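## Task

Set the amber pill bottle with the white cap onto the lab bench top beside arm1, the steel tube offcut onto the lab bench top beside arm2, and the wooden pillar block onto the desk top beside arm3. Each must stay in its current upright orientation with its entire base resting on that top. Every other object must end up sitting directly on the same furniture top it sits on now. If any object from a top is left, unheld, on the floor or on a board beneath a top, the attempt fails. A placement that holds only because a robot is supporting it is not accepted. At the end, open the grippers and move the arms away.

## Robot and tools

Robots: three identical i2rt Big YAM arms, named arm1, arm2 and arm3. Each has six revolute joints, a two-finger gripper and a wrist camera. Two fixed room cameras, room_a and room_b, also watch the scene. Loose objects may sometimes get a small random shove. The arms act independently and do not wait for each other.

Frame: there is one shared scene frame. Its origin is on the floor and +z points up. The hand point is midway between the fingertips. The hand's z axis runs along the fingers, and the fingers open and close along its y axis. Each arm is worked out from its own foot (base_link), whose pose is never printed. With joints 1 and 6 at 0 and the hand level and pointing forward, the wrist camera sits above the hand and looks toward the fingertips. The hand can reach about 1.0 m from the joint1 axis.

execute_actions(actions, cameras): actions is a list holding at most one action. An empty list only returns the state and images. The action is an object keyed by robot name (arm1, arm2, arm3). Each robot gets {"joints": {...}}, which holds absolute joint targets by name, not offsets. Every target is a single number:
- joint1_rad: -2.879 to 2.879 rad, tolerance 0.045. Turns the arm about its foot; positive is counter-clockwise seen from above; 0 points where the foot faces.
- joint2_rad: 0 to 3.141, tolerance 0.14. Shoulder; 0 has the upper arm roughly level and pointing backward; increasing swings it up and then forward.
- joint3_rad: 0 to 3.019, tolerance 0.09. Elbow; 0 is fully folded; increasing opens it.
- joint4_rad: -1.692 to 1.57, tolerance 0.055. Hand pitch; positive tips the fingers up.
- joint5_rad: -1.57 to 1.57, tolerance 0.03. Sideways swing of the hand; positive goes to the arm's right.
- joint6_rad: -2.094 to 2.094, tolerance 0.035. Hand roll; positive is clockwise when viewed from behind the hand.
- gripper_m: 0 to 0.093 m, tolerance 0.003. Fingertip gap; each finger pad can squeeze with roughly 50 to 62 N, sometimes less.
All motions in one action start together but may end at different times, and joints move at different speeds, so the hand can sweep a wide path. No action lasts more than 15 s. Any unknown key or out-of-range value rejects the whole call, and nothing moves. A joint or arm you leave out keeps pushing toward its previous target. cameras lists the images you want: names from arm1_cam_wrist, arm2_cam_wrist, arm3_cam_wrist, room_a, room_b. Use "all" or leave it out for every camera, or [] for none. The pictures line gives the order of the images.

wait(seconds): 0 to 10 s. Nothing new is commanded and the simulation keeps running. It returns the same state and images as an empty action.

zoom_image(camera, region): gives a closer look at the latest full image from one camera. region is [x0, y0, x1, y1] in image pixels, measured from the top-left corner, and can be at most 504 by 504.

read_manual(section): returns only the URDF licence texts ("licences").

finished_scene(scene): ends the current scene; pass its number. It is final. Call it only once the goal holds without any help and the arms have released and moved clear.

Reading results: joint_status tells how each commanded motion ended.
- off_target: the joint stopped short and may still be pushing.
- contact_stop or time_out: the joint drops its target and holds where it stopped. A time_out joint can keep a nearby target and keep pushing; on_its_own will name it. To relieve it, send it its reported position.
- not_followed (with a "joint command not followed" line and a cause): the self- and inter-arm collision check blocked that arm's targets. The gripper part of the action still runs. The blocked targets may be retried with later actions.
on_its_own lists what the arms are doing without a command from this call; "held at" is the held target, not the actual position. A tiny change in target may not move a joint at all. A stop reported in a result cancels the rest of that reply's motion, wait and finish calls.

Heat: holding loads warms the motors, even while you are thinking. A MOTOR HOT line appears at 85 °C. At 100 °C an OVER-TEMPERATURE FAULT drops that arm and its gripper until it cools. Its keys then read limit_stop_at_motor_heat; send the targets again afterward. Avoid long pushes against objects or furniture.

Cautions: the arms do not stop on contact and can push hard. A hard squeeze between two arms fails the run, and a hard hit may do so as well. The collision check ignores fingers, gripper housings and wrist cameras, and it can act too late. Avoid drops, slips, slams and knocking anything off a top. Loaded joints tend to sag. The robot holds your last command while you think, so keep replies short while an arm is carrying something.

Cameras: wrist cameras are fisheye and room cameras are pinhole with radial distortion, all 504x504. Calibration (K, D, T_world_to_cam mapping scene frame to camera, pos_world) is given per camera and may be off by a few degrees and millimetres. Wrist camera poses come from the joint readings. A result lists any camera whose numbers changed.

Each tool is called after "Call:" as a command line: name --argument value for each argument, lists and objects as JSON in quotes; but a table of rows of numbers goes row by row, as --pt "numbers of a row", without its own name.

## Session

Call:
execute_actions --actions '[]'

Scene clock: 0.00 s.
Motor temperatures (°C, as the motors report them): arm1=[26 26 27 22 24 22] | arm2=[25 24 26 25 22 25] | arm3=[21 23 25 24 23 23]
arm1.joint_positions: joint1_rad=-0.108 joint2_rad=+0.425 joint3_rad=+1.642 joint4_rad=-1.268 joint5_rad=+0.090 joint6_rad=-0.143 gripper_m=+0.095
arm1.joint_status: not commanded
arm1.hand: x=+1.3423 y=+0.0033 z=+1.6669 quat_wxyz=(-0.241, -0.638, -0.346, +0.645) (m; scene frame)
arm2.joint_positions: joint1_rad=+0.321 joint2_rad=+0.539 joint3_rad=+1.599 joint4_rad=-1.472 joint5_rad=-0.274 joint6_rad=-0.507 gripper_m=+0.094
arm2.joint_status: not commanded
arm2.hand: x=-0.1436 y=+0.1952 z=+1.5171 quat_wxyz=(-0.255, -0.538, -0.632, +0.497) (m; scene frame)
arm3.joint_positions: joint1_rad=+0.283 joint2_rad=+0.659 joint3_rad=+1.415 joint4_rad=-1.209 joint5_rad=-0.001 joint6_rad=+0.235 gripper_m=+0.094
arm3.joint_status: not commanded
arm3.hand: x=-1.1554 y=-0.6067 z=+1.4328 quat_wxyz=(-0.493, -0.495, -0.686, +0.206) (m; scene frame)
pictures: arm1_cam_wrist, arm2_cam_wrist, arm3_cam_wrist, room_a, room_b
camera_calibration (this result's frames):
arm1_cam_wrist: T_world_to_cam=[[-0.754778, 0.641262, 0.13818, 0.778094], [0.330406, 0.553614, -0.764424, 0.831065], [-0.566694, -0.531315, -0.629732, 1.93506], [0, 0, 0, 1]] pos_world=[1.40929, 0.0690747, 1.74634]
arm2_cam_wrist: T_world_to_cam=[[-0.930319, 0.0604344, 0.361739, -0.698544], [-0.12267, 0.878245, -0.462209, 0.515269], [-0.345628, -0.474376, -0.809635, 1.39102], [0, 0, 0, 1]] pos_world=[-0.105885, 0.249549, 1.61707]
arm3_cam_wrist: T_world_to_cam=[[-0.876119, -0.438665, -0.199974, -0.993249], [-0.313925, 0.833912, -0.453919, 0.799462], [0.365879, -0.33491, -0.868313, 1.58962], [0, 0, 0, 1]] pos_world=[-1.20084, -0.570004, 1.54456]
Images, in order (width x height): arm1_cam_wrist 504x504, arm2_cam_wrist 504x504, arm3_cam_wrist 504x504, room_a 504x504, room_b 504x504.

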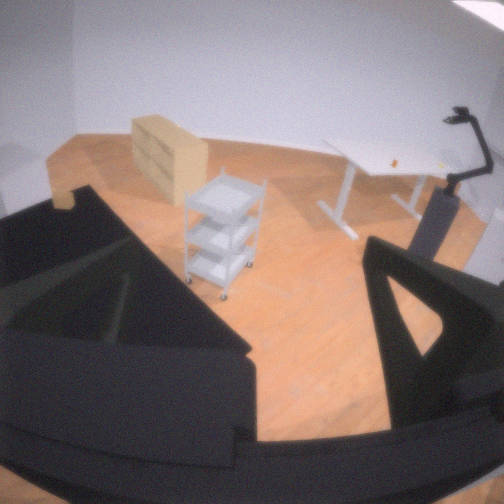

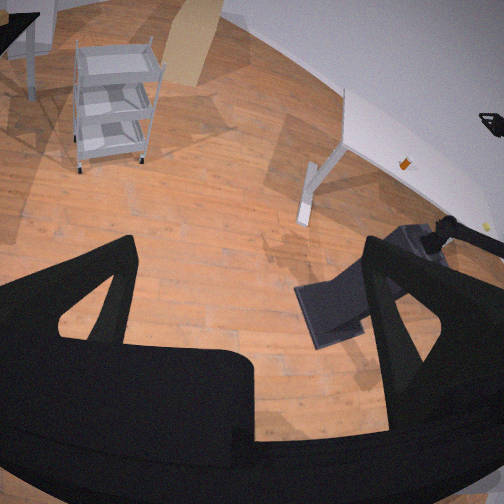

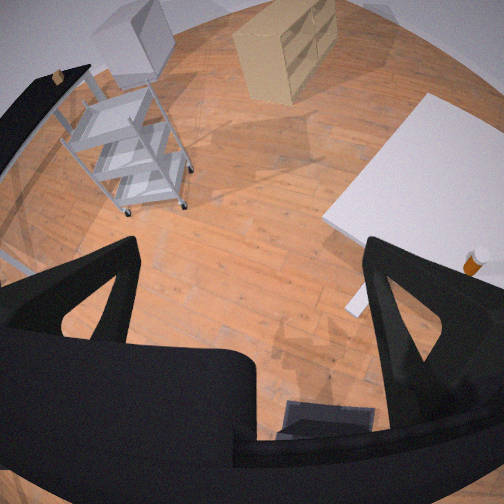

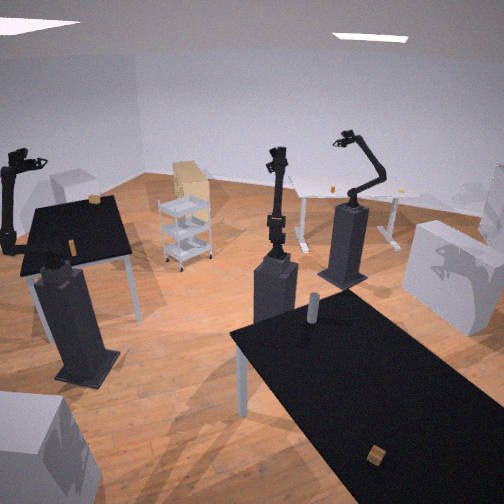

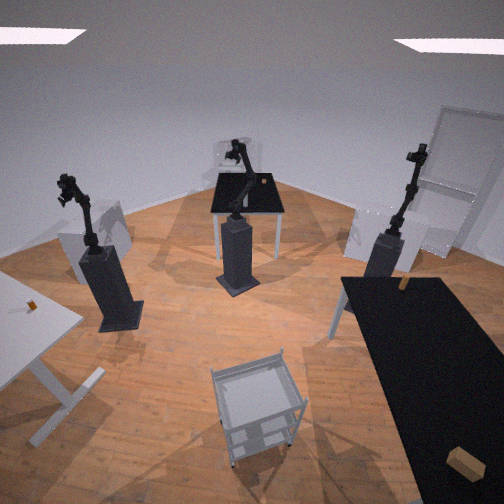

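Call:
execute_actions --actions '[{"arm3":{"joints":{"joint1_rad":-0.54,"joint2_rad":1.4,"joint3_rad":1.5,"joint4_rad":-1.1,"joint5_rad":0,"joint6_rad":0}},"arm1":{"joints":{"joint1_rad":0.15,"joint2_rad":0.9,"joint3_rad":1.2,"joint4_rad":-1.3,"joint5_rad":0,"joint6_rad":0}},"arm2":{"joints":{"joint1_rad":-0.2,"joint2_rad":2.196,"joint3_rad":1.05,"joint4_rad":1.16,"joint5_rad":0,"joint6_rad":0}}}]' --cameras '["arm1_cam_wrist","arm3_cam_wrist","arm2_cam_wrist"]'

Scene clock: 3.00 s.
Motor temperatures (°C, as the motors report them): arm1=[26 27 28 22 24 22] | arm2=[25 24 26 26 22 25] | arm3=[21 23 27 24 23 23]
arm1.joint_positions: joint1_rad=+0.143 joint2_rad=+0.892 joint3_rad=+1.168 joint4_rad=-1.297 joint5_rad=+0.002 joint6_rad=-0.009 gripper_m=+0.095
arm1.joint_status: all done
arm1.hand: x=+1.2833 y=-0.2504 z=+1.3359 quat_wxyz=(-0.155, -0.794, -0.544, +0.224) (m; scene frame)
arm2.joint_positions: joint1_rad=-0.205 joint2_rad=+2.187 joint3_rad=+1.056 joint4_rad=+1.145 joint5_rad=+0.000 joint6_rad=-0.010 gripper_m=+0.094
arm2.joint_status: all done
arm2.hand: x=-0.7287 y=-0.0157 z=+0.9580 quat_wxyz=(-0.182, -0.676, -0.180, +0.691) (m; scene frame)
arm3.joint_positions: joint1_rad=-0.546 joint2_rad=+1.393 joint3_rad=+1.478 joint4_rad=-1.108 joint5_rad=+0.000 joint6_rad=+0.012 gripper_m=+0.094
arm3.joint_status: all done
arm3.hand: x=-1.4388 y=-0.8951 z=+1.2033 quat_wxyz=(-0.169, -0.771, -0.574, +0.218) (m; scene frame)
pictures: arm1_cam_wrist, arm2_cam_wrist, arm3_cam_wrist
camera_calibration (this result's frames):
arm1_cam_wrist: T_world_to_cam=[[-0.93377, 0.357823, -0.00596417, 1.2933], [0.356094, 0.93066, 0.0840798, -0.334142], [0.0356363, 0.0763874, -0.996441, 1.42742], [0, 0, 0, 1]] pos_world=[1.27576, -0.260837, 1.45815]
arm2_cam_wrist: T_world_to_cam=[[-0.50013, 0.865779, 0.0172337, -0.371733], [0.490738, 0.299767, -0.818117, 1.14918], [-0.713474, -0.400708, -0.574794, 0.144257], [0, 0, 0, 1]] pos_world=[-0.646938, 0.0351568, 1.02949]
arm3_cam_wrist: T_world_to_cam=[[-0.962848, 0.269747, -0.0126533, -1.13001], [0.267957, 0.960174, 0.0791521, 1.15562], [0.0335003, 0.0728209, -0.996782, 1.43883], [0, 0, 0, 1]] pos_world=[-1.44588, -0.909558, 1.32844]
Images, in order (width x height): arm1_cam_wrist 504x504, arm2_cam_wrist 504x504, arm3_cam_wrist 504x504.

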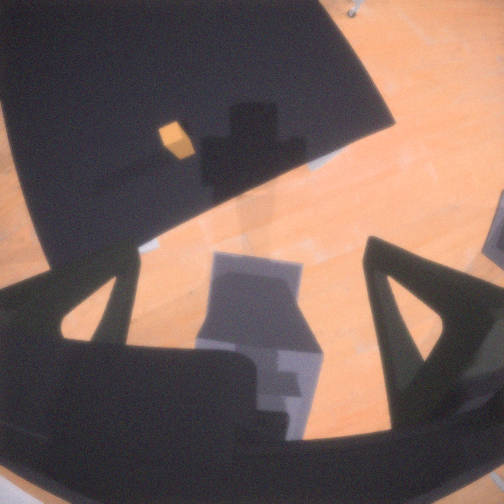

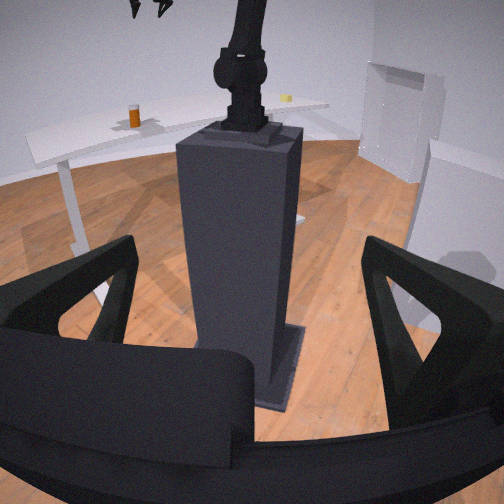

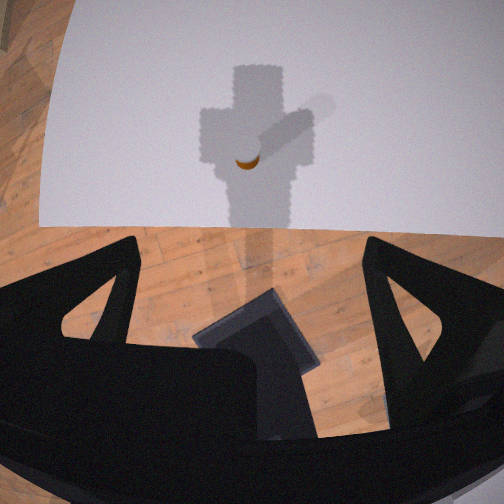

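Call:
execute_actions --actions '[{"arm3":{"joints":{"joint1_rad":-0.525,"joint2_rad":2.146,"joint3_rad":1.915,"joint4_rad":-1.32}},"arm1":{"joints":{"joint1_rad":0.75}}}]' --cameras '["arm1_cam_wrist","arm3_cam_wrist"]'

Scene clock: 5.50 s.
Motor temperatures (°C, as the motors report them): arm1=[26 27 30 22 24 22] | arm2=[25 24 26 26 22 25] | arm3=[21 23 28 24 23 23]
arm1.joint_positions: joint1_rad=+0.746 joint2_rad=+0.892 joint3_rad=+1.168 joint4_rad=-1.297 joint5_rad=+0.001 joint6_rad=-0.008 gripper_m=+0.095
arm1.joint_status: all done
arm1.hand: x=+1.4804 y=-0.2654 z=+1.3376 quat_wxyz=(-0.216, -0.596, -0.754, +0.170) (m; scene frame)
arm2.joint_positions: joint1_rad=-0.205 joint2_rad=+2.187 joint3_rad=+1.056 joint4_rad=+1.145 joint5_rad=+0.000 joint6_rad=-0.010 gripper_m=+0.094
arm2.joint_status: not commanded
arm2.hand: x=-0.7287 y=-0.0157 z=+0.9580 quat_wxyz=(-0.182, -0.676, -0.180, +0.691) (m; scene frame)
arm3.joint_positions: joint1_rad=-0.530 joint2_rad=+2.139 joint3_rad=+1.884 joint4_rad=-1.311 joint5_rad=+0.000 joint6_rad=+0.012 gripper_m=+0.094
arm3.joint_status: all done
arm3.hand: x=-1.4622 y=-1.0193 z=+0.9382 quat_wxyz=(-0.006, -0.797, -0.604, +0.005) (m; scene frame)
pictures: arm1_cam_wrist, arm3_cam_wrist
camera_calibration (this result's frames):
arm1_cam_wrist: T_world_to_cam=[[-0.972213, -0.234044, -0.00503317, 1.38131], [-0.2337, 0.969083, 0.0791333, 0.49951], [-0.0136431, 0.0781106, -0.996851, 1.49716], [0, 0, 0, 1]] pos_world=[1.48009, -0.277725, 1.45987]
arm3_cam_wrist: T_world_to_cam=[[-0.965786, 0.259001, -0.0132796, -1.13711], [0.202967, 0.786731, 0.582974, 0.557618], [0.161438, 0.560333, -0.812382, 1.69538], [0, 0, 0, 1]] pos_world=[-1.48508, -1.09416, 1.03712]
Images, in order (width x height): arm1_cam_wrist 504x504, arm3_cam_wrist 504x504.

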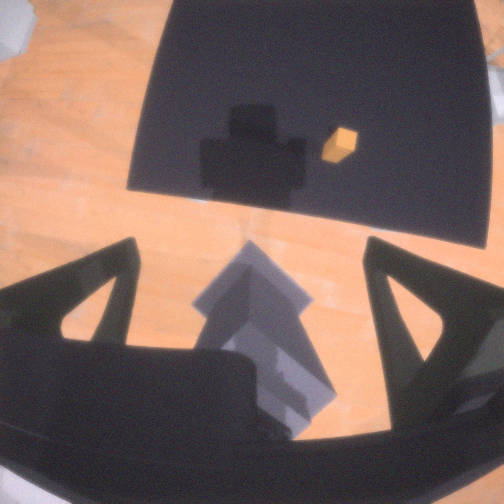

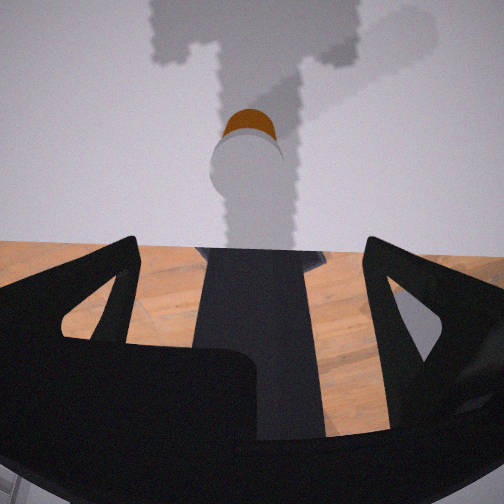

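Call:
execute_actions --actions '[{"arm3":{"joints":{"joint2_rad":2.248,"joint3_rad":1.822,"joint4_rad":-1.115}},"arm1":{"joints":{"joint1_rad":-1.253,"joint2_rad":1.97,"joint3_rad":1.86,"joint4_rad":-1.385,"joint6_rad":1.57,"gripper_m":0.075}}}]' --cameras '["arm3_cam_wrist","arm2_cam_wrist"]'

Call:
zoom_image --camera "arm2_cam_wrist" --region '[80, 60, 190, 150]'

Scene clock: 8.57 s.
Motor temperatures (°C, as the motors report them): arm1=[26 27 31 22 24 22] | arm2=[25 25 27 26 22 25] | arm3=[21 24 29 24 23 23]
arm1.joint_positions: joint1_rad=-1.259 joint2_rad=+2.000 joint3_rad=+1.811 joint4_rad=-1.378 joint5_rad=+0.002 joint6_rad=+1.561 gripper_m=+0.075
arm1.joint_status: all done
arm1.hand: x=+0.8040 y=+0.1854 z=+1.0966 quat_wxyz=(+0.001, -0.634, +0.773, -0.002) (m; scene frame)
arm2.joint_positions: joint1_rad=-0.205 joint2_rad=+2.187 joint3_rad=+1.056 joint4_rad=+1.145 joint5_rad=+0.000 joint6_rad=-0.010 gripper_m=+0.094
arm2.joint_status: not commanded
arm2.hand: x=-0.7287 y=-0.0157 z=+0.9580 quat_wxyz=(-0.182, -0.676, -0.180, +0.691) (m; scene frame)
arm3.joint_positions: joint1_rad=-0.530 joint2_rad=+2.254 joint3_rad=+1.812 joint4_rad=-1.127 joint5_rad=+0.000 joint6_rad=+0.012 gripper_m=+0.094
arm3.joint_status: all done
arm3.hand: x=-1.4636 y=-1.0258 z=+0.8390 quat_wxyz=(-0.005, -0.797, -0.604, +0.004) (m; scene frame)
pictures: arm2_cam_wrist, arm3_cam_wrist
camera_calibration (this result's frames):
arm2_cam_wrist: T_world_to_cam=[[-0.50013, 0.865779, 0.0172337, -0.371733], [0.490738, 0.299767, -0.818117, 1.14918], [-0.713474, -0.400708, -0.574794, 0.144257], [0, 0, 0, 1]] pos_world=[-0.646938, 0.0351568, 1.02949]
arm3_cam_wrist: T_world_to_cam=[[-0.965777, 0.259034, -0.0132768, -1.13804], [0.20244, 0.784795, 0.58576, 0.615758], [0.162151, 0.563026, -0.810376, 1.62079], [0, 0, 0, 1]] pos_world=[-1.48656, -1.101, 0.937649]
Images, in order (width x height): arm2_cam_wrist 504x504, arm3_cam_wrist 504x504.

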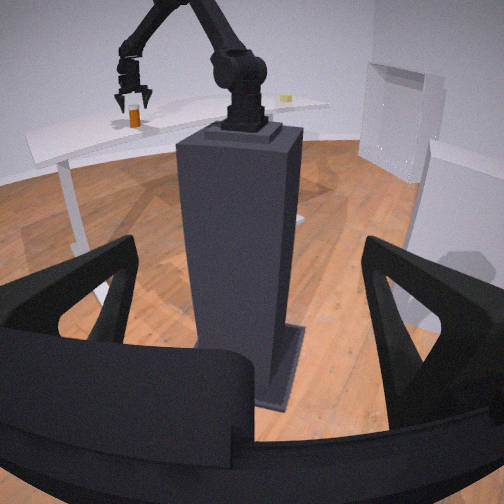

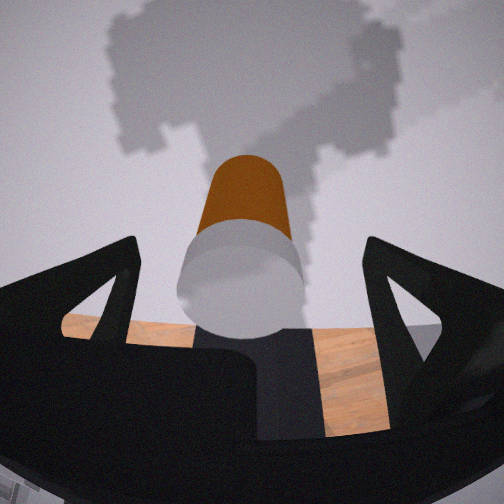

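Region (80, 60, 190, 150) of arm2_cam_wrist's 504x504 image, scaled by 4.582, with more detail than that image has; it fills the top 412 rows of this view, and the rest is white.

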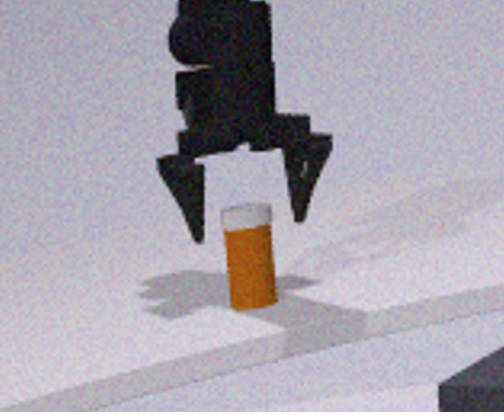

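Call:
execute_actions --actions '[{"arm3":{"joints":{"gripper_m":0.01}}}]' --cameras '[]'

Call:
execute_actions --actions '[{"arm3":{"joints":{"joint2_rad":2.08,"joint3_rad":1.84,"joint4_rad":-1.31}}}]' --cameras '[]'

Call:
execute_actions --actions '[{"arm3":{"joints":{"joint1_rad":1.85,"joint2_rad":1.8,"joint3_rad":1.585,"joint4_rad":-1.34,"joint6_rad":-1.57}}}]' --cameras '["arm2_cam_wrist"]'

Scene clock: 9.83 s.
Motor temperatures (°C, as the motors report them): arm1=[26 27 32 22 24 22] | arm2=[25 25 27 26 22 25] | arm3=[21 24 29 24 23 23]
arm1.joint_positions: joint1_rad=-1.259 joint2_rad=+2.000 joint3_rad=+1.811 joint4_rad=-1.378 joint5_rad=+0.002 joint6_rad=+1.561 gripper_m=+0.075
arm1.joint_status: not commanded
arm1.hand: x=+0.8040 y=+0.1854 z=+1.0966 quat_wxyz=(+0.001, -0.634, +0.773, -0.002) (m; scene frame)
arm2.joint_positions: joint1_rad=-0.205 joint2_rad=+2.187 joint3_rad=+1.056 joint4_rad=+1.145 joint5_rad=+0.000 joint6_rad=-0.010 gripper_m=+0.094
arm2.joint_status: not commanded
arm2.hand: x=-0.7287 y=-0.0157 z=+0.9580 quat_wxyz=(-0.182, -0.676, -0.180, +0.691) (m; scene frame)
arm3.joint_positions: joint1_rad=-0.530 joint2_rad=+2.254 joint3_rad=+1.812 joint4_rad=-1.127 joint5_rad=+0.000 joint6_rad=+0.011 gripper_m=+0.044
arm3.joint_status: gripper_m off_target (ended at +0.044, target +0.010)
arm3.hand: x=-1.4636 y=-1.0258 z=+0.8390 quat_wxyz=(-0.005, -0.797, -0.604, +0.004) (m; scene frame)
pictures: none
No camera images: the call's "cameras" was empty. Leave "cameras" out to get every camera's image.

Scene clock: 11.13 s.
Motor temperatures (°C, as the motors report them): arm1=[26 28 32 22 24 22] | arm2=[25 25 27 26 22 25] | arm3=[21 25 30 24 23 23]
arm1.joint_positions: joint1_rad=-1.259 joint2_rad=+2.000 joint3_rad=+1.811 joint4_rad=-1.378 joint5_rad=+0.002 joint6_rad=+1.561 gripper_m=+0.075
arm1.joint_status: not commanded
arm1.hand: x=+0.8040 y=+0.1854 z=+1.0966 quat_wxyz=(+0.001, -0.634, +0.773, -0.002) (m; scene frame)
arm2.joint_positions: joint1_rad=-0.205 joint2_rad=+2.187 joint3_rad=+1.056 joint4_rad=+1.145 joint5_rad=+0.000 joint6_rad=-0.010 gripper_m=+0.094
arm2.joint_status: not commanded
arm2.hand: x=-0.7287 y=-0.0157 z=+0.9580 quat_wxyz=(-0.182, -0.676, -0.180, +0.691) (m; scene frame)
arm3.joint_positions: joint1_rad=-0.530 joint2_rad=+2.066 joint3_rad=+1.816 joint4_rad=-1.300 joint5_rad=+0.000 joint6_rad=+0.011 gripper_m=+0.044
arm3.joint_status: all done
arm3.hand: x=-1.4579 y=-1.0029 z=+0.9580 quat_wxyz=(-0.011, -0.797, -0.604, +0.012) (m; scene frame)
pictures: none
No camera images: the call's "cameras" was empty. Leave "cameras" out to get every camera's image.

Scene clock: 13.57 s.
Motor temperatures (°C, as the motors report them): arm1=[26 28 33 22 24 22] | arm2=[25 25 27 26 22 25] | arm3=[21 25 30 24 23 23]
arm1.joint_positions: joint1_rad=-1.259 joint2_rad=+2.000 joint3_rad=+1.811 joint4_rad=-1.378 joint5_rad=+0.002 joint6_rad=+1.561 gripper_m=+0.075
arm1.joint_status: not commanded
arm1.hand: x=+0.8040 y=+0.1854 z=+1.0966 quat_wxyz=(+0.001, -0.634, +0.773, -0.002) (m; scene frame)
arm2.joint_positions: joint1_rad=-0.205 joint2_rad=+2.187 joint3_rad=+1.056 joint4_rad=+1.145 joint5_rad=+0.000 joint6_rad=-0.010 gripper_m=+0.094
arm2.joint_status: not commanded
arm2.hand: x=-0.7287 y=-0.0157 z=+0.9580 quat_wxyz=(-0.182, -0.676, -0.180, +0.691) (m; scene frame)
arm3.joint_positions: joint1_rad=+1.856 joint2_rad=+1.802 joint3_rad=+1.587 joint4_rad=-1.330 joint5_rad=-0.002 joint6_rad=-1.558 gripper_m=+0.044
arm3.joint_status: all done
arm3.hand: x=-0.8217 y=-0.0957 z=+1.0127 quat_wxyz=(-0.007, +0.870, -0.492, +0.008) (m; scene frame)
pictures: arm2_cam_wrist
camera_calibration (this result's frames):
arm2_cam_wrist: T_world_to_cam=[[-0.50013, 0.865779, 0.0172337, -0.371733], [0.490738, 0.299767, -0.818117, 1.14918], [-0.713474, -0.400708, -0.574794, 0.144257], [0, 0, 0, 1]] pos_world=[-0.646938, 0.0351568, 1.02949]
Images, in order (width x height): arm2_cam_wrist 504x504.

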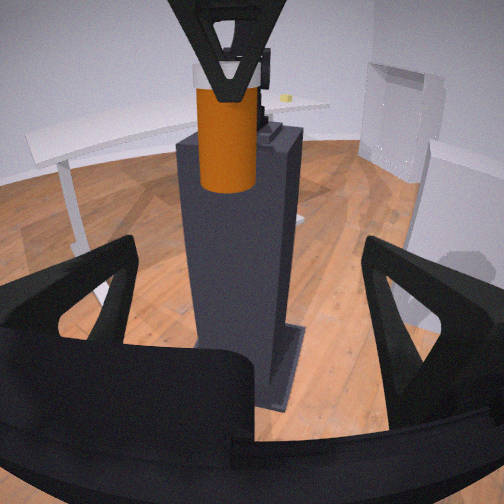

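Call:
execute_actions --actions '[{"arm2":{"joints":{"joint1_rad":-0.18,"joint2_rad":2.38,"joint3_rad":1.548,"joint4_rad":0.853}}}]' --cameras '["arm2_cam_wrist","arm3_cam_wrist"]'

Scene clock: 15.43 s.
Motor temperatures (°C, as the motors report them): arm1=[26 29 34 22 24 22] | arm2=[25 25 27 26 22 25] | arm3=[21 25 30 24 23 23]
arm1.joint_positions: joint1_rad=-1.259 joint2_rad=+2.000 joint3_rad=+1.811 joint4_rad=-1.378 joint5_rad=+0.002 joint6_rad=+1.561 gripper_m=+0.075
arm1.joint_status: not commanded
arm1.hand: x=+0.8040 y=+0.1854 z=+1.0966 quat_wxyz=(+0.001, -0.634, +0.773, -0.002) (m; scene frame)
arm2.joint_positions: joint1_rad=-0.184 joint2_rad=+2.363 joint3_rad=+1.518 joint4_rad=+0.861 joint5_rad=+0.000 joint6_rad=-0.010 gripper_m=+0.094
arm2.joint_status: all done
arm2.hand: x=-0.8359 y=-0.0973 z=+0.9676 quat_wxyz=(-0.189, -0.673, -0.187, +0.690) (m; scene frame)
arm3.joint_positions: joint1_rad=+1.856 joint2_rad=+1.802 joint3_rad=+1.587 joint4_rad=-1.330 joint5_rad=-0.002 joint6_rad=-1.558 gripper_m=+0.044
arm3.joint_status: not commanded
arm3.hand: x=-0.8217 y=-0.0957 z=+1.0127 quat_wxyz=(-0.007, +0.870, -0.492, +0.008) (m; scene frame)
pictures: arm2_cam_wrist, arm3_cam_wrist
camera_calibration (this result's frames):
arm2_cam_wrist: T_world_to_cam=[[-0.518461, 0.854924, 0.0174016, -0.371454], [0.482468, 0.309269, -0.819498, 1.22938], [-0.705991, -0.416482, -0.572818, 0.0433426], [0, 0, 0, 1]] pos_world=[-0.755122, -0.044592, 1.03877]
arm3_cam_wrist: T_world_to_cam=[[0.851493, 0.524274, 0.00984999, 0.738536], [0.413539, -0.682957, 0.602126, -0.329442], [0.322406, -0.508632, -0.79834, 1.1507], [0, 0, 0, 1]] pos_world=[-0.863615, -0.0269043, 1.10974]
Images, in order (width x height): arm2_cam_wrist 504x504, arm3_cam_wrist 504x504.

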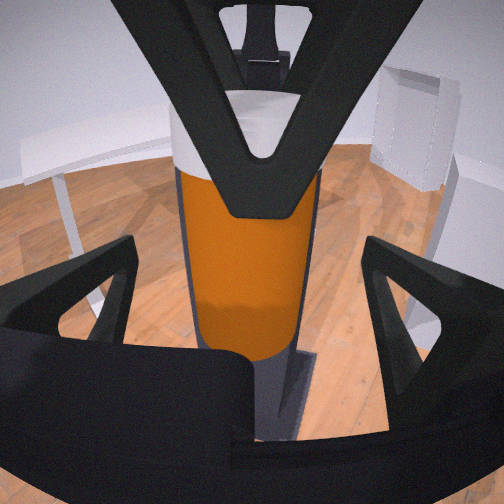

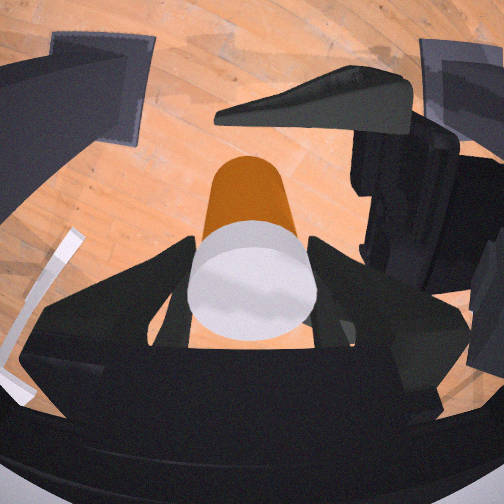

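Call:
execute_actions --actions '[{"arm2":{"joints":{"gripper_m":0.01}}}]' --cameras '[]'

Call:
execute_actions --actions '[{"arm3":{"joints":{"gripper_m":0.065}}}]' --cameras '[]'

Call:
execute_actions --actions '[{"arm3":{"joints":{"joint2_rad":1.785,"joint3_rad":1.775,"joint4_rad":-1.54}}}]' --cameras '[]'

Call:
execute_actions --actions '[{"arm2":{"joints":{"joint1_rad":2.245,"joint2_rad":2.565,"joint3_rad":1.925,"joint4_rad":0.665}}}]' --cameras '["arm1_cam_wrist","arm2_cam_wrist"]'

Scene clock: 16.87 s.
Motor temperatures (°C, as the motors report them): arm1=[26 29 34 22 24 22] | arm2=[25 26 28 26 22 25] | arm3=[21 25 30 24 23 23]
arm1.joint_positions: joint1_rad=-1.259 joint2_rad=+2.000 joint3_rad=+1.811 joint4_rad=-1.378 joint5_rad=+0.002 joint6_rad=+1.561 gripper_m=+0.075
arm1.joint_status: not commanded
arm1.hand: x=+0.8040 y=+0.1854 z=+1.0966 quat_wxyz=(+0.001, -0.634, +0.773, -0.002) (m; scene frame)
arm2.joint_positions: joint1_rad=-0.184 joint2_rad=+2.363 joint3_rad=+1.518 joint4_rad=+0.861 joint5_rad=-0.001 joint6_rad=-0.008 gripper_m=+0.040
arm2.joint_status: gripper_m off_target (ended at +0.040, target +0.010)
arm2.hand: x=-0.8358 y=-0.0974 z=+0.9676 quat_wxyz=(-0.190, -0.673, -0.187, +0.690) (m; scene frame)
arm3.joint_positions: joint1_rad=+1.856 joint2_rad=+1.802 joint3_rad=+1.587 joint4_rad=-1.330 joint5_rad=-0.002 joint6_rad=-1.558 gripper_m=+0.044
arm3.joint_status: not commanded
arm3.hand: x=-0.8217 y=-0.0957 z=+1.0127 quat_wxyz=(-0.007, +0.870, -0.492, +0.008) (m; scene frame)
pictures: none
No camera images: the call's "cameras" was empty. Leave "cameras" out to get every camera's image.

Scene clock: 17.47 s.
Motor temperatures (°C, as the motors report them): arm1=[26 29 34 22 24 22] | arm2=[25 26 28 26 22 25] | arm3=[21 25 30 24 23 23]
arm1.joint_positions: joint1_rad=-1.259 joint2_rad=+2.000 joint3_rad=+1.811 joint4_rad=-1.378 joint5_rad=+0.002 joint6_rad=+1.561 gripper_m=+0.075
arm1.joint_status: not commanded
arm1.hand: x=+0.8040 y=+0.1854 z=+1.0966 quat_wxyz=(+0.001, -0.634, +0.773, -0.002) (m; scene frame)
arm2.joint_positions: joint1_rad=-0.184 joint2_rad=+2.363 joint3_rad=+1.518 joint4_rad=+0.860 joint5_rad=-0.001 joint6_rad=-0.008 gripper_m=+0.040
arm2.joint_status: not commanded
arm2.hand: x=-0.8358 y=-0.0974 z=+0.9672 quat_wxyz=(-0.190, -0.674, -0.187, +0.689) (m; scene frame)
arm3.joint_positions: joint1_rad=+1.856 joint2_rad=+1.802 joint3_rad=+1.587 joint4_rad=-1.330 joint5_rad=-0.002 joint6_rad=-1.558 gripper_m=+0.065
arm3.joint_status: all done
arm3.hand: x=-0.8217 y=-0.0957 z=+1.0127 quat_wxyz=(-0.007, +0.870, -0.492, +0.008) (m; scene frame)
pictures: none
No camera images: the call's "cameras" was empty. Leave "cameras" out to get every camera's image.

Scene clock: 18.47 s.
Motor temperatures (°C, as the motors report them): arm1=[26 29 35 22 24 22] | arm2=[25 26 28 26 22 25] | arm3=[21 25 30 24 23 23]
arm1.joint_positions: joint1_rad=-1.259 joint2_rad=+2.000 joint3_rad=+1.811 joint4_rad=-1.378 joint5_rad=+0.002 joint6_rad=+1.561 gripper_m=+0.075
arm1.joint_status: not commanded
arm1.hand: x=+0.8040 y=+0.1854 z=+1.0966 quat_wxyz=(+0.001, -0.634, +0.773, -0.002) (m; scene frame)
arm2.joint_positions: joint1_rad=-0.184 joint2_rad=+2.364 joint3_rad=+1.518 joint4_rad=+0.858 joint5_rad=-0.001 joint6_rad=-0.008 gripper_m=+0.040
arm2.joint_status: not commanded
arm2.hand: x=-0.8358 y=-0.0974 z=+0.9662 quat_wxyz=(-0.190, -0.675, -0.187, +0.688) (m; scene frame)
arm3.joint_positions: joint1_rad=+1.856 joint2_rad=+1.774 joint3_rad=+1.740 joint4_rad=-1.530 joint5_rad=-0.002 joint6_rad=-1.559 gripper_m=+0.065
arm3.joint_status: all done
arm3.hand: x=-0.8268 y=-0.0980 z=+1.0857 quat_wxyz=(+0.001, +0.871, -0.492, +0.004) (m; scene frame)
pictures: none
No camera images: the call's "cameras" was empty. Leave "cameras" out to get every camera's image.

Scene clock: 21.33 s.
Motor temperatures (°C, as the motors report them): arm1=[26 30 35 22 24 22] | arm2=[25 26 29 26 22 25] | arm3=[21 25 31 24 23 23]
arm1.joint_positions: joint1_rad=-1.259 joint2_rad=+2.000 joint3_rad=+1.811 joint4_rad=-1.378 joint5_rad=+0.002 joint6_rad=+1.561 gripper_m=+0.075
arm1.joint_status: not commanded
arm1.hand: x=+0.8040 y=+0.1854 z=+1.0966 quat_wxyz=(+0.001, -0.634, +0.773, -0.002) (m; scene frame)
arm2.joint_positions: joint1_rad=+2.238 joint2_rad=+2.554 joint3_rad=+1.913 joint4_rad=+0.664 joint5_rad=+0.000 joint6_rad=-0.006 gripper_m=+0.040
arm2.joint_status: all done
arm2.hand: x=+0.7958 y=+0.1653 z=+0.9550 quat_wxyz=(-0.711, -0.058, -0.697, +0.070) (m; scene frame)
arm3.joint_positions: joint1_rad=+1.856 joint2_rad=+1.774 joint3_rad=+1.740 joint4_rad=-1.530 joint5_rad=-0.002 joint6_rad=-1.559 gripper_m=+0.065
arm3.joint_status: not commanded
arm3.hand: x=-0.8268 y=-0.0980 z=+1.0857 quat_wxyz=(+0.001, +0.871, -0.492, +0.004) (m; scene frame)
pictures: arm1_cam_wrist, arm2_cam_wrist
camera_calibration (this result's frames):
arm1_cam_wrist: T_world_to_cam=[[0.980702, -0.195511, 0.000182351, -0.755058], [-0.157278, -0.788369, 0.594759, -0.377473], [-0.116138, -0.583309, -0.803904, 1.206], [0, 0, 0, 1]] pos_world=[0.821181, 0.25826, 1.19415]
arm2_cam_wrist: T_world_to_cam=[[-0.173407, -0.984423, 0.0290089, 0.268637], [-0.570002, 0.0762987, -0.818093, 1.2254], [0.803136, -0.158398, -0.574354, 0.055286], [0, 0, 0, 1]] pos_world=[0.700665, 0.179713, 1.02646]
Images, in order (width x height): arm1_cam_wrist 504x504, arm2_cam_wrist 504x504.

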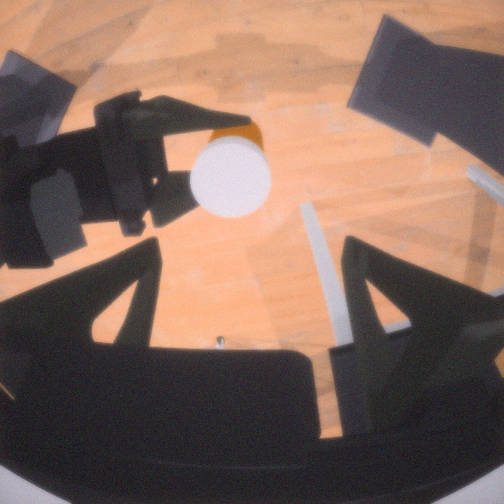

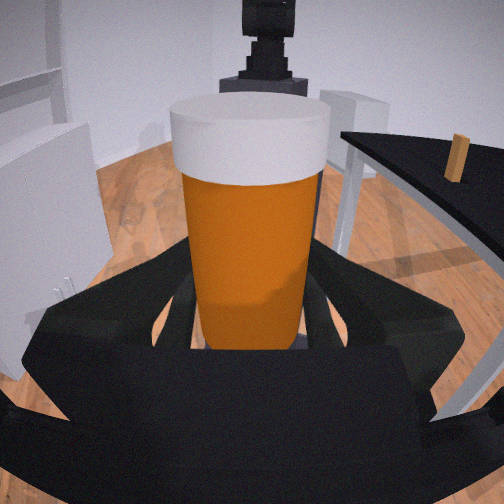

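Call:
execute_actions --actions '[{"arm1":{"joints":{"joint2_rad":2.093,"joint3_rad":1.76,"joint4_rad":-1.222}}}]' --cameras '["arm1_cam_wrist","arm2_cam_wrist"]'

Scene clock: 22.73 s.
Motor temperatures (°C, as the motors report them): arm1=[26 30 35 22 24 22] | arm2=[25 27 29 26 22 25] | arm3=[21 25 32 24 23 23]
arm1.joint_positions: joint1_rad=-1.259 joint2_rad=+2.114 joint3_rad=+1.751 joint4_rad=-1.231 joint5_rad=+0.002 joint6_rad=+1.561 gripper_m=+0.075
arm1.joint_status: all done
arm1.hand: x=+0.7952 y=+0.1869 z=+1.0057 quat_wxyz=(+0.010, -0.634, +0.773, -0.013) (m; scene frame)
arm2.joint_positions: joint1_rad=+2.238 joint2_rad=+2.554 joint3_rad=+1.913 joint4_rad=+0.664 joint5_rad=+0.000 joint6_rad=-0.006 gripper_m=+0.040
arm2.joint_status: not commanded
arm2.hand: x=+0.7958 y=+0.1653 z=+0.9550 quat_wxyz=(-0.711, -0.058, -0.697, +0.070) (m; scene frame)
arm3.joint_positions: joint1_rad=+1.856 joint2_rad=+1.774 joint3_rad=+1.740 joint4_rad=-1.530 joint5_rad=-0.002 joint6_rad=-1.559 gripper_m=+0.065
arm3.joint_status: not commanded
arm3.hand: x=-0.8268 y=-0.0980 z=+1.0857 quat_wxyz=(+0.001, +0.871, -0.492, +0.004) (m; scene frame)
pictures: arm1_cam_wrist, arm2_cam_wrist
camera_calibration (this result's frames):
arm1_cam_wrist: T_world_to_cam=[[0.980336, -0.195333, 0.0280247, -0.77385], [-0.17341, -0.784979, 0.594757, -0.311351], [-0.0941772, -0.587922, -0.803417, 1.11563], [0, 0, 0, 1]] pos_world=[0.809709, 0.260341, 1.10318]
arm2_cam_wrist: T_world_to_cam=[[-0.173407, -0.984423, 0.0290089, 0.268637], [-0.570002, 0.0762987, -0.818093, 1.2254], [0.803136, -0.158398, -0.574354, 0.055286], [0, 0, 0, 1]] pos_world=[0.700665, 0.179713, 1.02646]
Images, in order (width x height): arm1_cam_wrist 504x504, arm2_cam_wrist 504x504.

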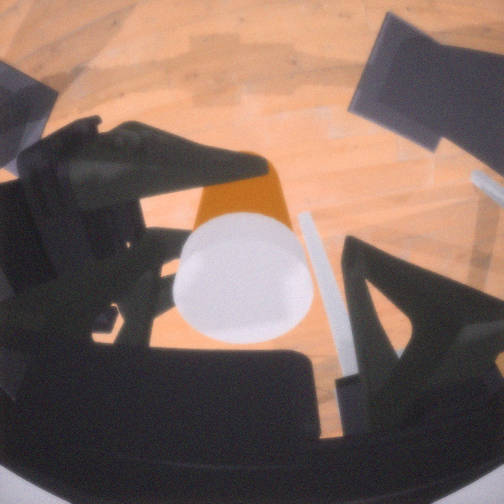

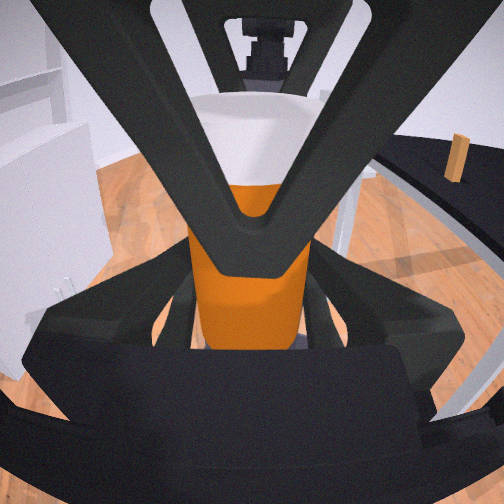

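Call:
execute_actions --actions '[{"arm1":{"joints":{"gripper_m":0.01,"joint4_rad":-1.21}}}]' --cameras '[]'

Call:
execute_actions --actions '[{"arm2":{"joints":{"gripper_m":0.093}}}]' --cameras '[]'

Call:
execute_actions --actions '[{"arm1":{"joints":{"joint2_rad":1.9,"joint3_rad":1.7,"joint4_rad":-1.35}}}]' --cameras '[]'

Call:
execute_actions --actions '[{"arm1":{"joints":{"joint1_rad":0.07,"joint2_rad":2.13,"joint3_rad":1.56,"joint4_rad":-0.96}},"arm2":{"joints":{"joint2_rad":2.31,"joint3_rad":1.32,"joint4_rad":1.0}}}]' --cameras '["arm1_cam_wrist","arm2_cam_wrist"]'

Scene clock: 24.40 s.
Motor temperatures (°C, as the motors report them): arm1=[26 30 35 22 24 22] | arm2=[25 27 30 26 22 25] | arm3=[21 25 32 24 23 23]
arm1.joint_positions: joint1_rad=-1.259 joint2_rad=+2.114 joint3_rad=+1.751 joint4_rad=-1.220 joint5_rad=+0.002 joint6_rad=+1.561 gripper_m=+0.043
arm1.joint_status: gripper_m off_target (ended at +0.043, target +0.010); the others done
arm1.hand: x=+0.7924 y=+0.1874 z=+1.0056 quat_wxyz=(+0.006, -0.634, +0.773, -0.009) (m; scene frame)
arm2.joint_positions: joint1_rad=+2.238 joint2_rad=+2.554 joint3_rad=+1.913 joint4_rad=+0.663 joint5_rad=+0.000 joint6_rad=-0.006 gripper_m=+0.040
arm2.joint_status: not commanded
arm2.hand: x=+0.7958 y=+0.1653 z=+0.9549 quat_wxyz=(-0.711, -0.058, -0.697, +0.070) (m; scene frame)
arm3.joint_positions: joint1_rad=+1.856 joint2_rad=+1.774 joint3_rad=+1.740 joint4_rad=-1.530 joint5_rad=-0.002 joint6_rad=-1.559 gripper_m=+0.065
arm3.joint_status: not commanded
arm3.hand: x=-0.8268 y=-0.0980 z=+1.0857 quat_wxyz=(+0.001, +0.871, -0.492, +0.004) (m; scene frame)
pictures: none
No camera images: the call's "cameras" was empty. Leave "cameras" out to get every camera's image.

Scene clock: 25.10 s.
Motor temperatures (°C, as the motors report them): arm1=[26 30 35 22 24 22] | arm2=[25 27 30 26 22 25] | arm3=[21 25 32 24 23 23]
arm1.joint_positions: joint1_rad=-1.259 joint2_rad=+2.114 joint3_rad=+1.751 joint4_rad=-1.220 joint5_rad=+0.002 joint6_rad=+1.561 gripper_m=+0.043
arm1.joint_status: not commanded
arm1.hand: x=+0.7924 y=+0.1874 z=+1.0056 quat_wxyz=(+0.006, -0.634, +0.773, -0.009) (m; scene frame)
arm2.joint_positions: joint1_rad=+2.238 joint2_rad=+2.554 joint3_rad=+1.913 joint4_rad=+0.663 joint5_rad=+0.000 joint6_rad=-0.006 gripper_m=+0.093
arm2.joint_status: all done
arm2.hand: x=+0.7958 y=+0.1653 z=+0.9549 quat_wxyz=(-0.711, -0.058, -0.697, +0.070) (m; scene frame)
arm3.joint_positions: joint1_rad=+1.856 joint2_rad=+1.774 joint3_rad=+1.740 joint4_rad=-1.530 joint5_rad=-0.002 joint6_rad=-1.559 gripper_m=+0.065
arm3.joint_status: not commanded
arm3.hand: x=-0.8268 y=-0.0980 z=+1.0857 quat_wxyz=(+0.001, +0.871, -0.492, +0.004) (m; scene frame)
pictures: none
No camera images: the call's "cameras" was empty. Leave "cameras" out to get every camera's image.

Scene clock: 26.23 s.
Motor temperatures (°C, as the motors report them): arm1=[26 30 35 22 24 22] | arm2=[25 27 30 26 22 25] | arm3=[21 25 33 24 23 23]
arm1.joint_positions: joint1_rad=-1.259 joint2_rad=+1.896 joint3_rad=+1.686 joint4_rad=-1.343 joint5_rad=+0.002 joint6_rad=+1.561 gripper_m=+0.043
arm1.joint_status: all done
arm1.hand: x=+0.8355 y=+0.1788 z=+1.1100 quat_wxyz=(-0.004, -0.634, +0.773, +0.003) (m; scene frame)
arm2.joint_positions: joint1_rad=+2.238 joint2_rad=+2.554 joint3_rad=+1.913 joint4_rad=+0.663 joint5_rad=+0.000 joint6_rad=-0.006 gripper_m=+0.093
arm2.joint_status: not commanded
arm2.hand: x=+0.7958 y=+0.1653 z=+0.9549 quat_wxyz=(-0.711, -0.058, -0.697, +0.070) (m; scene frame)
arm3.joint_positions: joint1_rad=+1.856 joint2_rad=+1.774 joint3_rad=+1.740 joint4_rad=-1.530 joint5_rad=-0.002 joint6_rad=-1.559 gripper_m=+0.065
arm3.joint_status: not commanded
arm3.hand: x=-0.8268 y=-0.0980 z=+1.0857 quat_wxyz=(+0.001, +0.871, -0.492, +0.004) (m; scene frame)
pictures: none
No camera images: the call's "cameras" was empty. Leave "cameras" out to get every camera's image.

Scene clock: 28.13 s.
Motor temperatures (°C, as the motors report them): arm1=[26 30 35 22 24 22] | arm2=[25 27 30 26 22 25] | arm3=[21 25 33 24 23 23]
arm1.joint_positions: joint1_rad=+0.076 joint2_rad=+2.165 joint3_rad=+1.551 joint4_rad=-0.958 joint5_rad=-0.003 joint6_rad=+1.562 gripper_m=+0.043
arm1.joint_status: all done
arm1.hand: x=+1.1513 y=-0.4874 z=+0.9144 quat_wxyz=(-0.002, -0.977, +0.215, -0.006) (m; scene frame)
arm2.joint_positions: joint1_rad=+2.238 joint2_rad=+2.306 joint3_rad=+1.321 joint4_rad=+0.995 joint5_rad=+0.000 joint6_rad=-0.006 gripper_m=+0.093
arm2.joint_status: all done
arm2.hand: x=+0.6547 y=+0.1910 z=+0.9434 quat_wxyz=(-0.707, -0.058, -0.702, +0.069) (m; scene frame)
arm3.joint_positions: joint1_rad=+1.856 joint2_rad=+1.774 joint3_rad=+1.740 joint4_rad=-1.530 joint5_rad=-0.002 joint6_rad=-1.559 gripper_m=+0.065
arm3.joint_status: not commanded
arm3.hand: x=-0.8268 y=-0.0980 z=+1.0857 quat_wxyz=(+0.001, +0.871, -0.492, +0.004) (m; scene frame)
pictures: arm1_cam_wrist, arm2_cam_wrist
camera_calibration (this result's frames):
arm1_cam_wrist: T_world_to_cam=[[0.420138, 0.907445, -0.00524482, -0.0392064], [0.724928, -0.332147, 0.603455, -1.54617], [0.54586, -0.257337, -0.79738, 0.0981465], [0, 0, 0, 1]] pos_world=[1.08376, -0.452719, 1.0111]
arm2_cam_wrist: T_world_to_cam=[[-0.173136, -0.984484, 0.0285351, 0.270097], [-0.580935, 0.0786843, -0.810138, 1.13272], [0.795323, -0.156841, -0.585545, 0.181414], [0, 0, 0, 1]] pos_world=[0.56052, 0.205232, 1.01618]
Images, in order (width x height): arm1_cam_wrist 504x504, arm2_cam_wrist 504x504.

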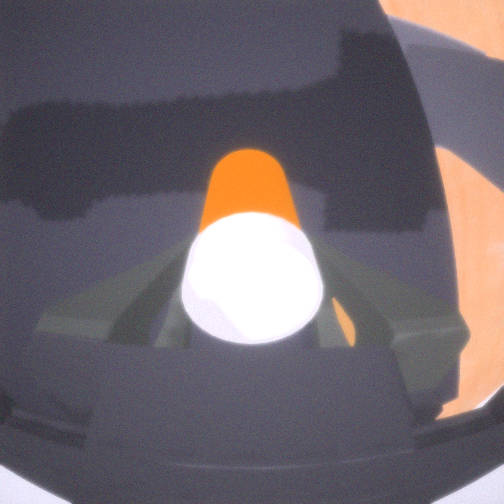

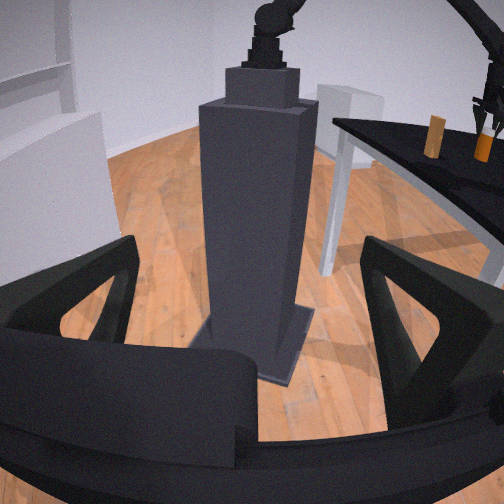

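Call:
execute_actions --actions '[{"arm1":{"joints":{"joint2_rad":2.24,"joint3_rad":1.51,"joint4_rad":-0.815}}}]' --cameras '[]'

Call:
execute_actions --actions '[{"arm1":{"joints":{"joint2_rad":2.285,"joint4_rad":-0.785}}}]' --cameras '[]'

Scene clock: 29.47 s.
Motor temperatures (°C, as the motors report them): arm1=[26 31 34 22 24 22] | arm2=[25 27 30 26 22 25] | arm3=[21 25 33 24 23 23]
arm1.joint_positions: joint1_rad=+0.076 joint2_rad=+2.255 joint3_rad=+1.504 joint4_rad=-0.824 joint5_rad=-0.003 joint6_rad=+1.562 gripper_m=+0.043
arm1.joint_status: all done
arm1.hand: x=+1.1562 y=-0.4785 z=+0.8486 quat_wxyz=(+0.000, -0.977, +0.215, -0.006) (m; scene frame)
arm2.joint_positions: joint1_rad=+2.238 joint2_rad=+2.306 joint3_rad=+1.321 joint4_rad=+0.995 joint5_rad=+0.000 joint6_rad=-0.006 gripper_m=+0.093
arm2.joint_status: not commanded
arm2.hand: x=+0.6547 y=+0.1910 z=+0.9434 quat_wxyz=(-0.707, -0.058, -0.702, +0.069) (m; scene frame)
arm3.joint_positions: joint1_rad=+1.856 joint2_rad=+1.774 joint3_rad=+1.740 joint4_rad=-1.530 joint5_rad=-0.002 joint6_rad=-1.559 gripper_m=+0.065
arm3.joint_status: not commanded
arm3.hand: x=-0.8268 y=-0.0980 z=+1.0857 quat_wxyz=(+0.001, +0.871, -0.492, +0.004) (m; scene frame)
pictures: none
No camera images: the call's "cameras" was empty. Leave "cameras" out to get every camera's image.

Scene clock: 30.27 s.
Motor temperatures (°C, as the motors report them): arm1=[26 31 34 22 24 22] | arm2=[25 28 30 26 22 25] | arm3=[21 25 33 24 23 23]
arm1.joint_positions: joint1_rad=+0.076 joint2_rad=+2.270 joint3_rad=+1.504 joint4_rad=-0.791 joint5_rad=-0.003 joint6_rad=+1.562 gripper_m=+0.043
arm1.joint_status: all done
arm1.hand: x=+1.1546 y=-0.4821 z=+0.8397 quat_wxyz=(-0.008, -0.976, +0.215, -0.004) (m; scene frame)
arm2.joint_positions: joint1_rad=+2.238 joint2_rad=+2.306 joint3_rad=+1.321 joint4_rad=+0.995 joint5_rad=+0.000 joint6_rad=-0.006 gripper_m=+0.093
arm2.joint_status: not commanded
arm2.hand: x=+0.6547 y=+0.1910 z=+0.9434 quat_wxyz=(-0.707, -0.058, -0.702, +0.069) (m; scene frame)
arm3.joint_positions: joint1_rad=+1.856 joint2_rad=+1.774 joint3_rad=+1.740 joint4_rad=-1.530 joint5_rad=-0.002 joint6_rad=-1.559 gripper_m=+0.065
arm3.joint_status: not commanded
arm3.hand: x=-0.8268 y=-0.0980 z=+1.0857 quat_wxyz=(+0.001, +0.871, -0.492, +0.004) (m; scene frame)
pictures: none
No camera images: the call's "cameras" was empty. Leave "cameras" out to get every camera's image.

Call:
execute_actions --actions '[{"arm1":{"joints":{"gripper_m":0.093,"joint2_rad":2.27}}}]' --cameras '["arm1_cam_wrist"]'

Call:
execute_actions --actions '[{"arm1":{"joints":{"joint2_rad":2.05,"joint3_rad":1.56,"joint4_rad":-1.05}}}]' --cameras '[]'

Call:
execute_actions --actions '[{"arm1":{"joints":{"joint1_rad":0.42,"joint2_rad":1.89,"joint3_rad":1.33,"joint4_rad":-0.99,"joint6_rad":-0.17}}}]' --cameras '["arm1_cam_wrist"]'

Scene clock: 31.57 s.
Motor temperatures (°C, as the motors report them): arm1=[26 31 34 22 24 22] | arm2=[25 28 30 26 22 25] | arm3=[21 25 34 24 23 23]
arm1.joint_positions: joint1_rad=+0.076 joint2_rad=+2.271 joint3_rad=+1.504 joint4_rad=-0.791 joint5_rad=-0.003 joint6_rad=+1.562 gripper_m=+0.093
arm1.joint_status: all done
arm1.hand: x=+1.1546 y=-0.4821 z=+0.8395 quat_wxyz=(-0.008, -0.976, +0.215, -0.004) (m; scene frame)
arm2.joint_positions: joint1_rad=+2.238 joint2_rad=+2.306 joint3_rad=+1.321 joint4_rad=+0.995 joint5_rad=+0.000 joint6_rad=-0.006 gripper_m=+0.093
arm2.joint_status: not commanded
arm2.hand: x=+0.6547 y=+0.1910 z=+0.9434 quat_wxyz=(-0.707, -0.058, -0.702, +0.069) (m; scene frame)
arm3.joint_positions: joint1_rad=+1.856 joint2_rad=+1.774 joint3_rad=+1.740 joint4_rad=-1.530 joint5_rad=-0.002 joint6_rad=-1.559 gripper_m=+0.065
arm3.joint_status: not commanded
arm3.hand: x=-0.8268 y=-0.0980 z=+1.0857 quat_wxyz=(+0.001, +0.871, -0.492, +0.004) (m; scene frame)
pictures: arm1_cam_wrist
camera_calibration (this result's frames):
arm1_cam_wrist: T_world_to_cam=[[0.420185, 0.907248, -0.0185942, -0.0348193], [0.72834, -0.324961, 0.603259, -1.50188], [0.541263, -0.267023, -0.797329, 0.0385334], [0, 0, 0, 1]] pos_world=[1.08765, -0.446173, 0.936098]
Images, in order (width x height): arm1_cam_wrist 504x504.

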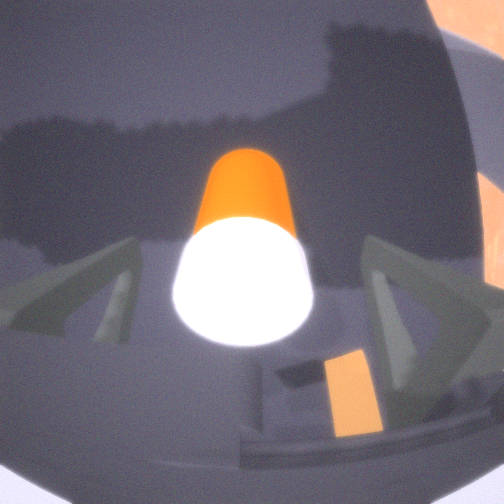

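Scene clock: 32.77 s.
Motor temperatures (°C, as the motors report them): arm1=[26 31 34 22 24 22] | arm2=[25 28 30 26 22 25] | arm3=[21 25 34 24 23 23]
arm1.joint_positions: joint1_rad=+0.076 joint2_rad=+2.041 joint3_rad=+1.534 joint4_rad=-1.042 joint5_rad=-0.003 joint6_rad=+1.562 gripper_m=+0.093
arm1.joint_status: all done
arm1.hand: x=+1.1547 y=-0.4788 z=+0.9799 quat_wxyz=(-0.013, -0.976, +0.215, -0.004) (m; scene frame)
arm2.joint_positions: joint1_rad=+2.238 joint2_rad=+2.306 joint3_rad=+1.321 joint4_rad=+0.995 joint5_rad=+0.000 joint6_rad=-0.006 gripper_m=+0.093
arm2.joint_status: not commanded
arm2.hand: x=+0.6547 y=+0.1910 z=+0.9434 quat_wxyz=(-0.707, -0.058, -0.702, +0.069) (m; scene frame)
arm3.joint_positions: joint1_rad=+1.856 joint2_rad=+1.774 joint3_rad=+1.740 joint4_rad=-1.530 joint5_rad=-0.002 joint6_rad=-1.559 gripper_m=+0.065
arm3.joint_status: not commanded
arm3.hand: x=-0.8268 y=-0.0980 z=+1.0857 quat_wxyz=(+0.001, +0.871, -0.492, +0.004) (m; scene frame)
pictures: none
No camera images: the call's "cameras" was empty. Leave "cameras" out to get every camera's image.

Scene clock: 35.00 s.
Motor temperatures (°C, as the motors report them): arm1=[26 31 34 22 24 22] | arm2=[25 28 30 26 22 25] | arm3=[21 26 34 24 23 23]
arm1.joint_positions: joint1_rad=+0.415 joint2_rad=+1.914 joint3_rad=+1.333 joint4_rad=-0.998 joint5_rad=-0.002 joint6_rad=-0.160 gripper_m=+0.093
arm1.joint_status: all done
arm1.hand: x=+1.3541 y=-0.4703 z=+0.9843 quat_wxyz=(-0.003, -0.687, -0.727, -0.005) (m; scene frame)
arm2.joint_positions: joint1_rad=+2.238 joint2_rad=+2.306 joint3_rad=+1.321 joint4_rad=+0.995 joint5_rad=+0.000 joint6_rad=-0.006 gripper_m=+0.093
arm2.joint_status: not commanded
arm2.hand: x=+0.6547 y=+0.1910 z=+0.9434 quat_wxyz=(-0.707, -0.058, -0.702, +0.069) (m; scene frame)
arm3.joint_positions: joint1_rad=+1.856 joint2_rad=+1.774 joint3_rad=+1.740 joint4_rad=-1.530 joint5_rad=-0.002 joint6_rad=-1.559 gripper_m=+0.065
arm3.joint_status: not commanded
arm3.hand: x=-0.8268 y=-0.0980 z=+1.0857 quat_wxyz=(+0.001, +0.871, -0.492, +0.004) (m; scene frame)
pictures: arm1_cam_wrist
camera_calibration (this result's frames):
arm1_cam_wrist: T_world_to_cam=[[-0.99823, -0.0575019, -0.0151554, 1.33702], [-0.0552122, 0.80157, 0.595346, -0.132071], [-0.0220854, 0.595129, -0.803327, 1.22341], [0, 0, 0, 1]] pos_world=[1.35438, -0.545342, 1.08169]
Images, in order (width x height): arm1_cam_wrist 504x504.

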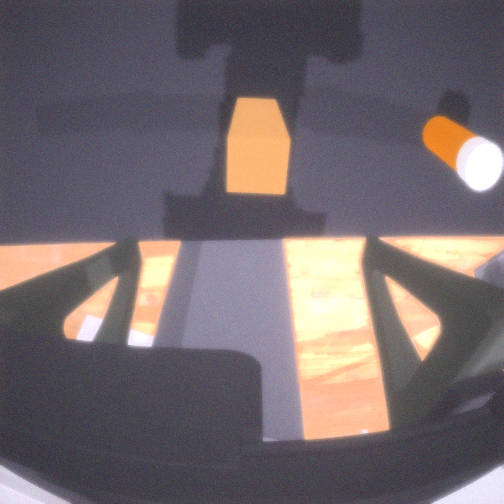

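Call:
execute_actions --actions '[{"arm1":{"joints":{"joint2_rad":2.09,"joint3_rad":1.3,"joint4_rad":-0.74,"joint6_rad":-0.11}}}]' --cameras '["arm1_cam_wrist"]'

Call:
execute_actions --actions '[{"arm1":{"joints":{"gripper_m":0.0}}}]' --cameras '[]'

Scene clock: 36.40 s.
Motor temperatures (°C, as the motors report them): arm1=[26 31 33 22 24 22] | arm2=[25 28 30 26 22 25] | arm3=[21 26 34 24 23 23]
arm1.joint_positions: joint1_rad=+0.415 joint2_rad=+2.116 joint3_rad=+1.291 joint4_rad=-0.750 joint5_rad=-0.002 joint6_rad=-0.119 gripper_m=+0.093
arm1.joint_status: all done
arm1.hand: x=+1.3546 y=-0.4753 z=+0.8681 quat_wxyz=(-0.004, -0.701, -0.713, -0.003) (m; scene frame)
arm2.joint_positions: joint1_rad=+2.238 joint2_rad=+2.306 joint3_rad=+1.321 joint4_rad=+0.995 joint5_rad=+0.000 joint6_rad=-0.006 gripper_m=+0.093
arm2.joint_status: not commanded
arm2.hand: x=+0.6547 y=+0.1910 z=+0.9434 quat_wxyz=(-0.707, -0.058, -0.702, +0.069) (m; scene frame)
arm3.joint_positions: joint1_rad=+1.856 joint2_rad=+1.774 joint3_rad=+1.740 joint4_rad=-1.530 joint5_rad=-0.002 joint6_rad=-1.559 gripper_m=+0.065
arm3.joint_status: not commanded
arm3.hand: x=-0.8268 y=-0.0980 z=+1.0857 quat_wxyz=(+0.001, +0.871, -0.492, +0.004) (m; scene frame)
pictures: arm1_cam_wrist
camera_calibration (this result's frames):
arm1_cam_wrist: T_world_to_cam=[[-0.999755, -0.0167439, -0.014501, 1.35632], [-0.0220796, 0.805599, 0.592049, -0.0990442], [0.00176878, 0.592224, -0.805771, 1.10146], [0, 0, 0, 1]] pos_world=[1.35186, -0.549813, 0.965834]
Images, in order (width x height): arm1_cam_wrist 504x504.

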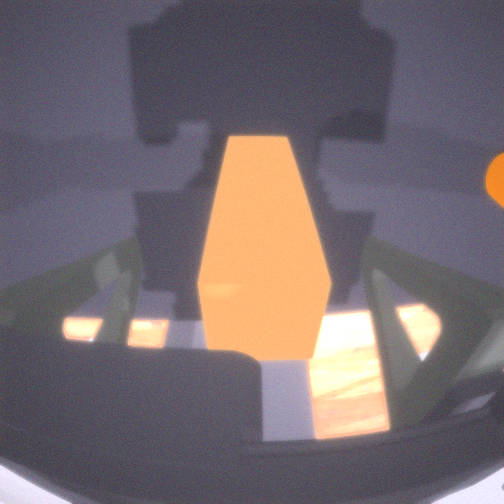

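Scene clock: 37.10 s.
Motor temperatures (°C, as the motors report them): arm1=[26 31 33 22 24 22] | arm2=[25 28 29 26 22 25] | arm3=[21 26 34 24 23 23]
arm1.joint_positions: joint1_rad=+0.415 joint2_rad=+2.116 joint3_rad=+1.291 joint4_rad=-0.750 joint5_rad=-0.001 joint6_rad=-0.119 gripper_m=+0.035
arm1.joint_status: gripper_m off_target (ended at +0.035, target +0.000)
arm1.hand: x=+1.3545 y=-0.4753 z=+0.8681 quat_wxyz=(-0.004, -0.702, -0.712, -0.003) (m; scene frame)
arm2.joint_positions: joint1_rad=+2.238 joint2_rad=+2.306 joint3_rad=+1.321 joint4_rad=+0.995 joint5_rad=+0.000 joint6_rad=-0.006 gripper_m=+0.093
arm2.joint_status: not commanded
arm2.hand: x=+0.6547 y=+0.1910 z=+0.9434 quat_wxyz=(-0.707, -0.058, -0.702, +0.069) (m; scene frame)
arm3.joint_positions: joint1_rad=+1.856 joint2_rad=+1.774 joint3_rad=+1.740 joint4_rad=-1.530 joint5_rad=-0.002 joint6_rad=-1.559 gripper_m=+0.065
arm3.joint_status: not commanded
arm3.hand: x=-0.8268 y=-0.0980 z=+1.0857 quat_wxyz=(+0.001, +0.871, -0.492, +0.004) (m; scene frame)
pictures: none
No camera images: the call's "cameras" was empty. Leave "cameras" out to get every camera's image.


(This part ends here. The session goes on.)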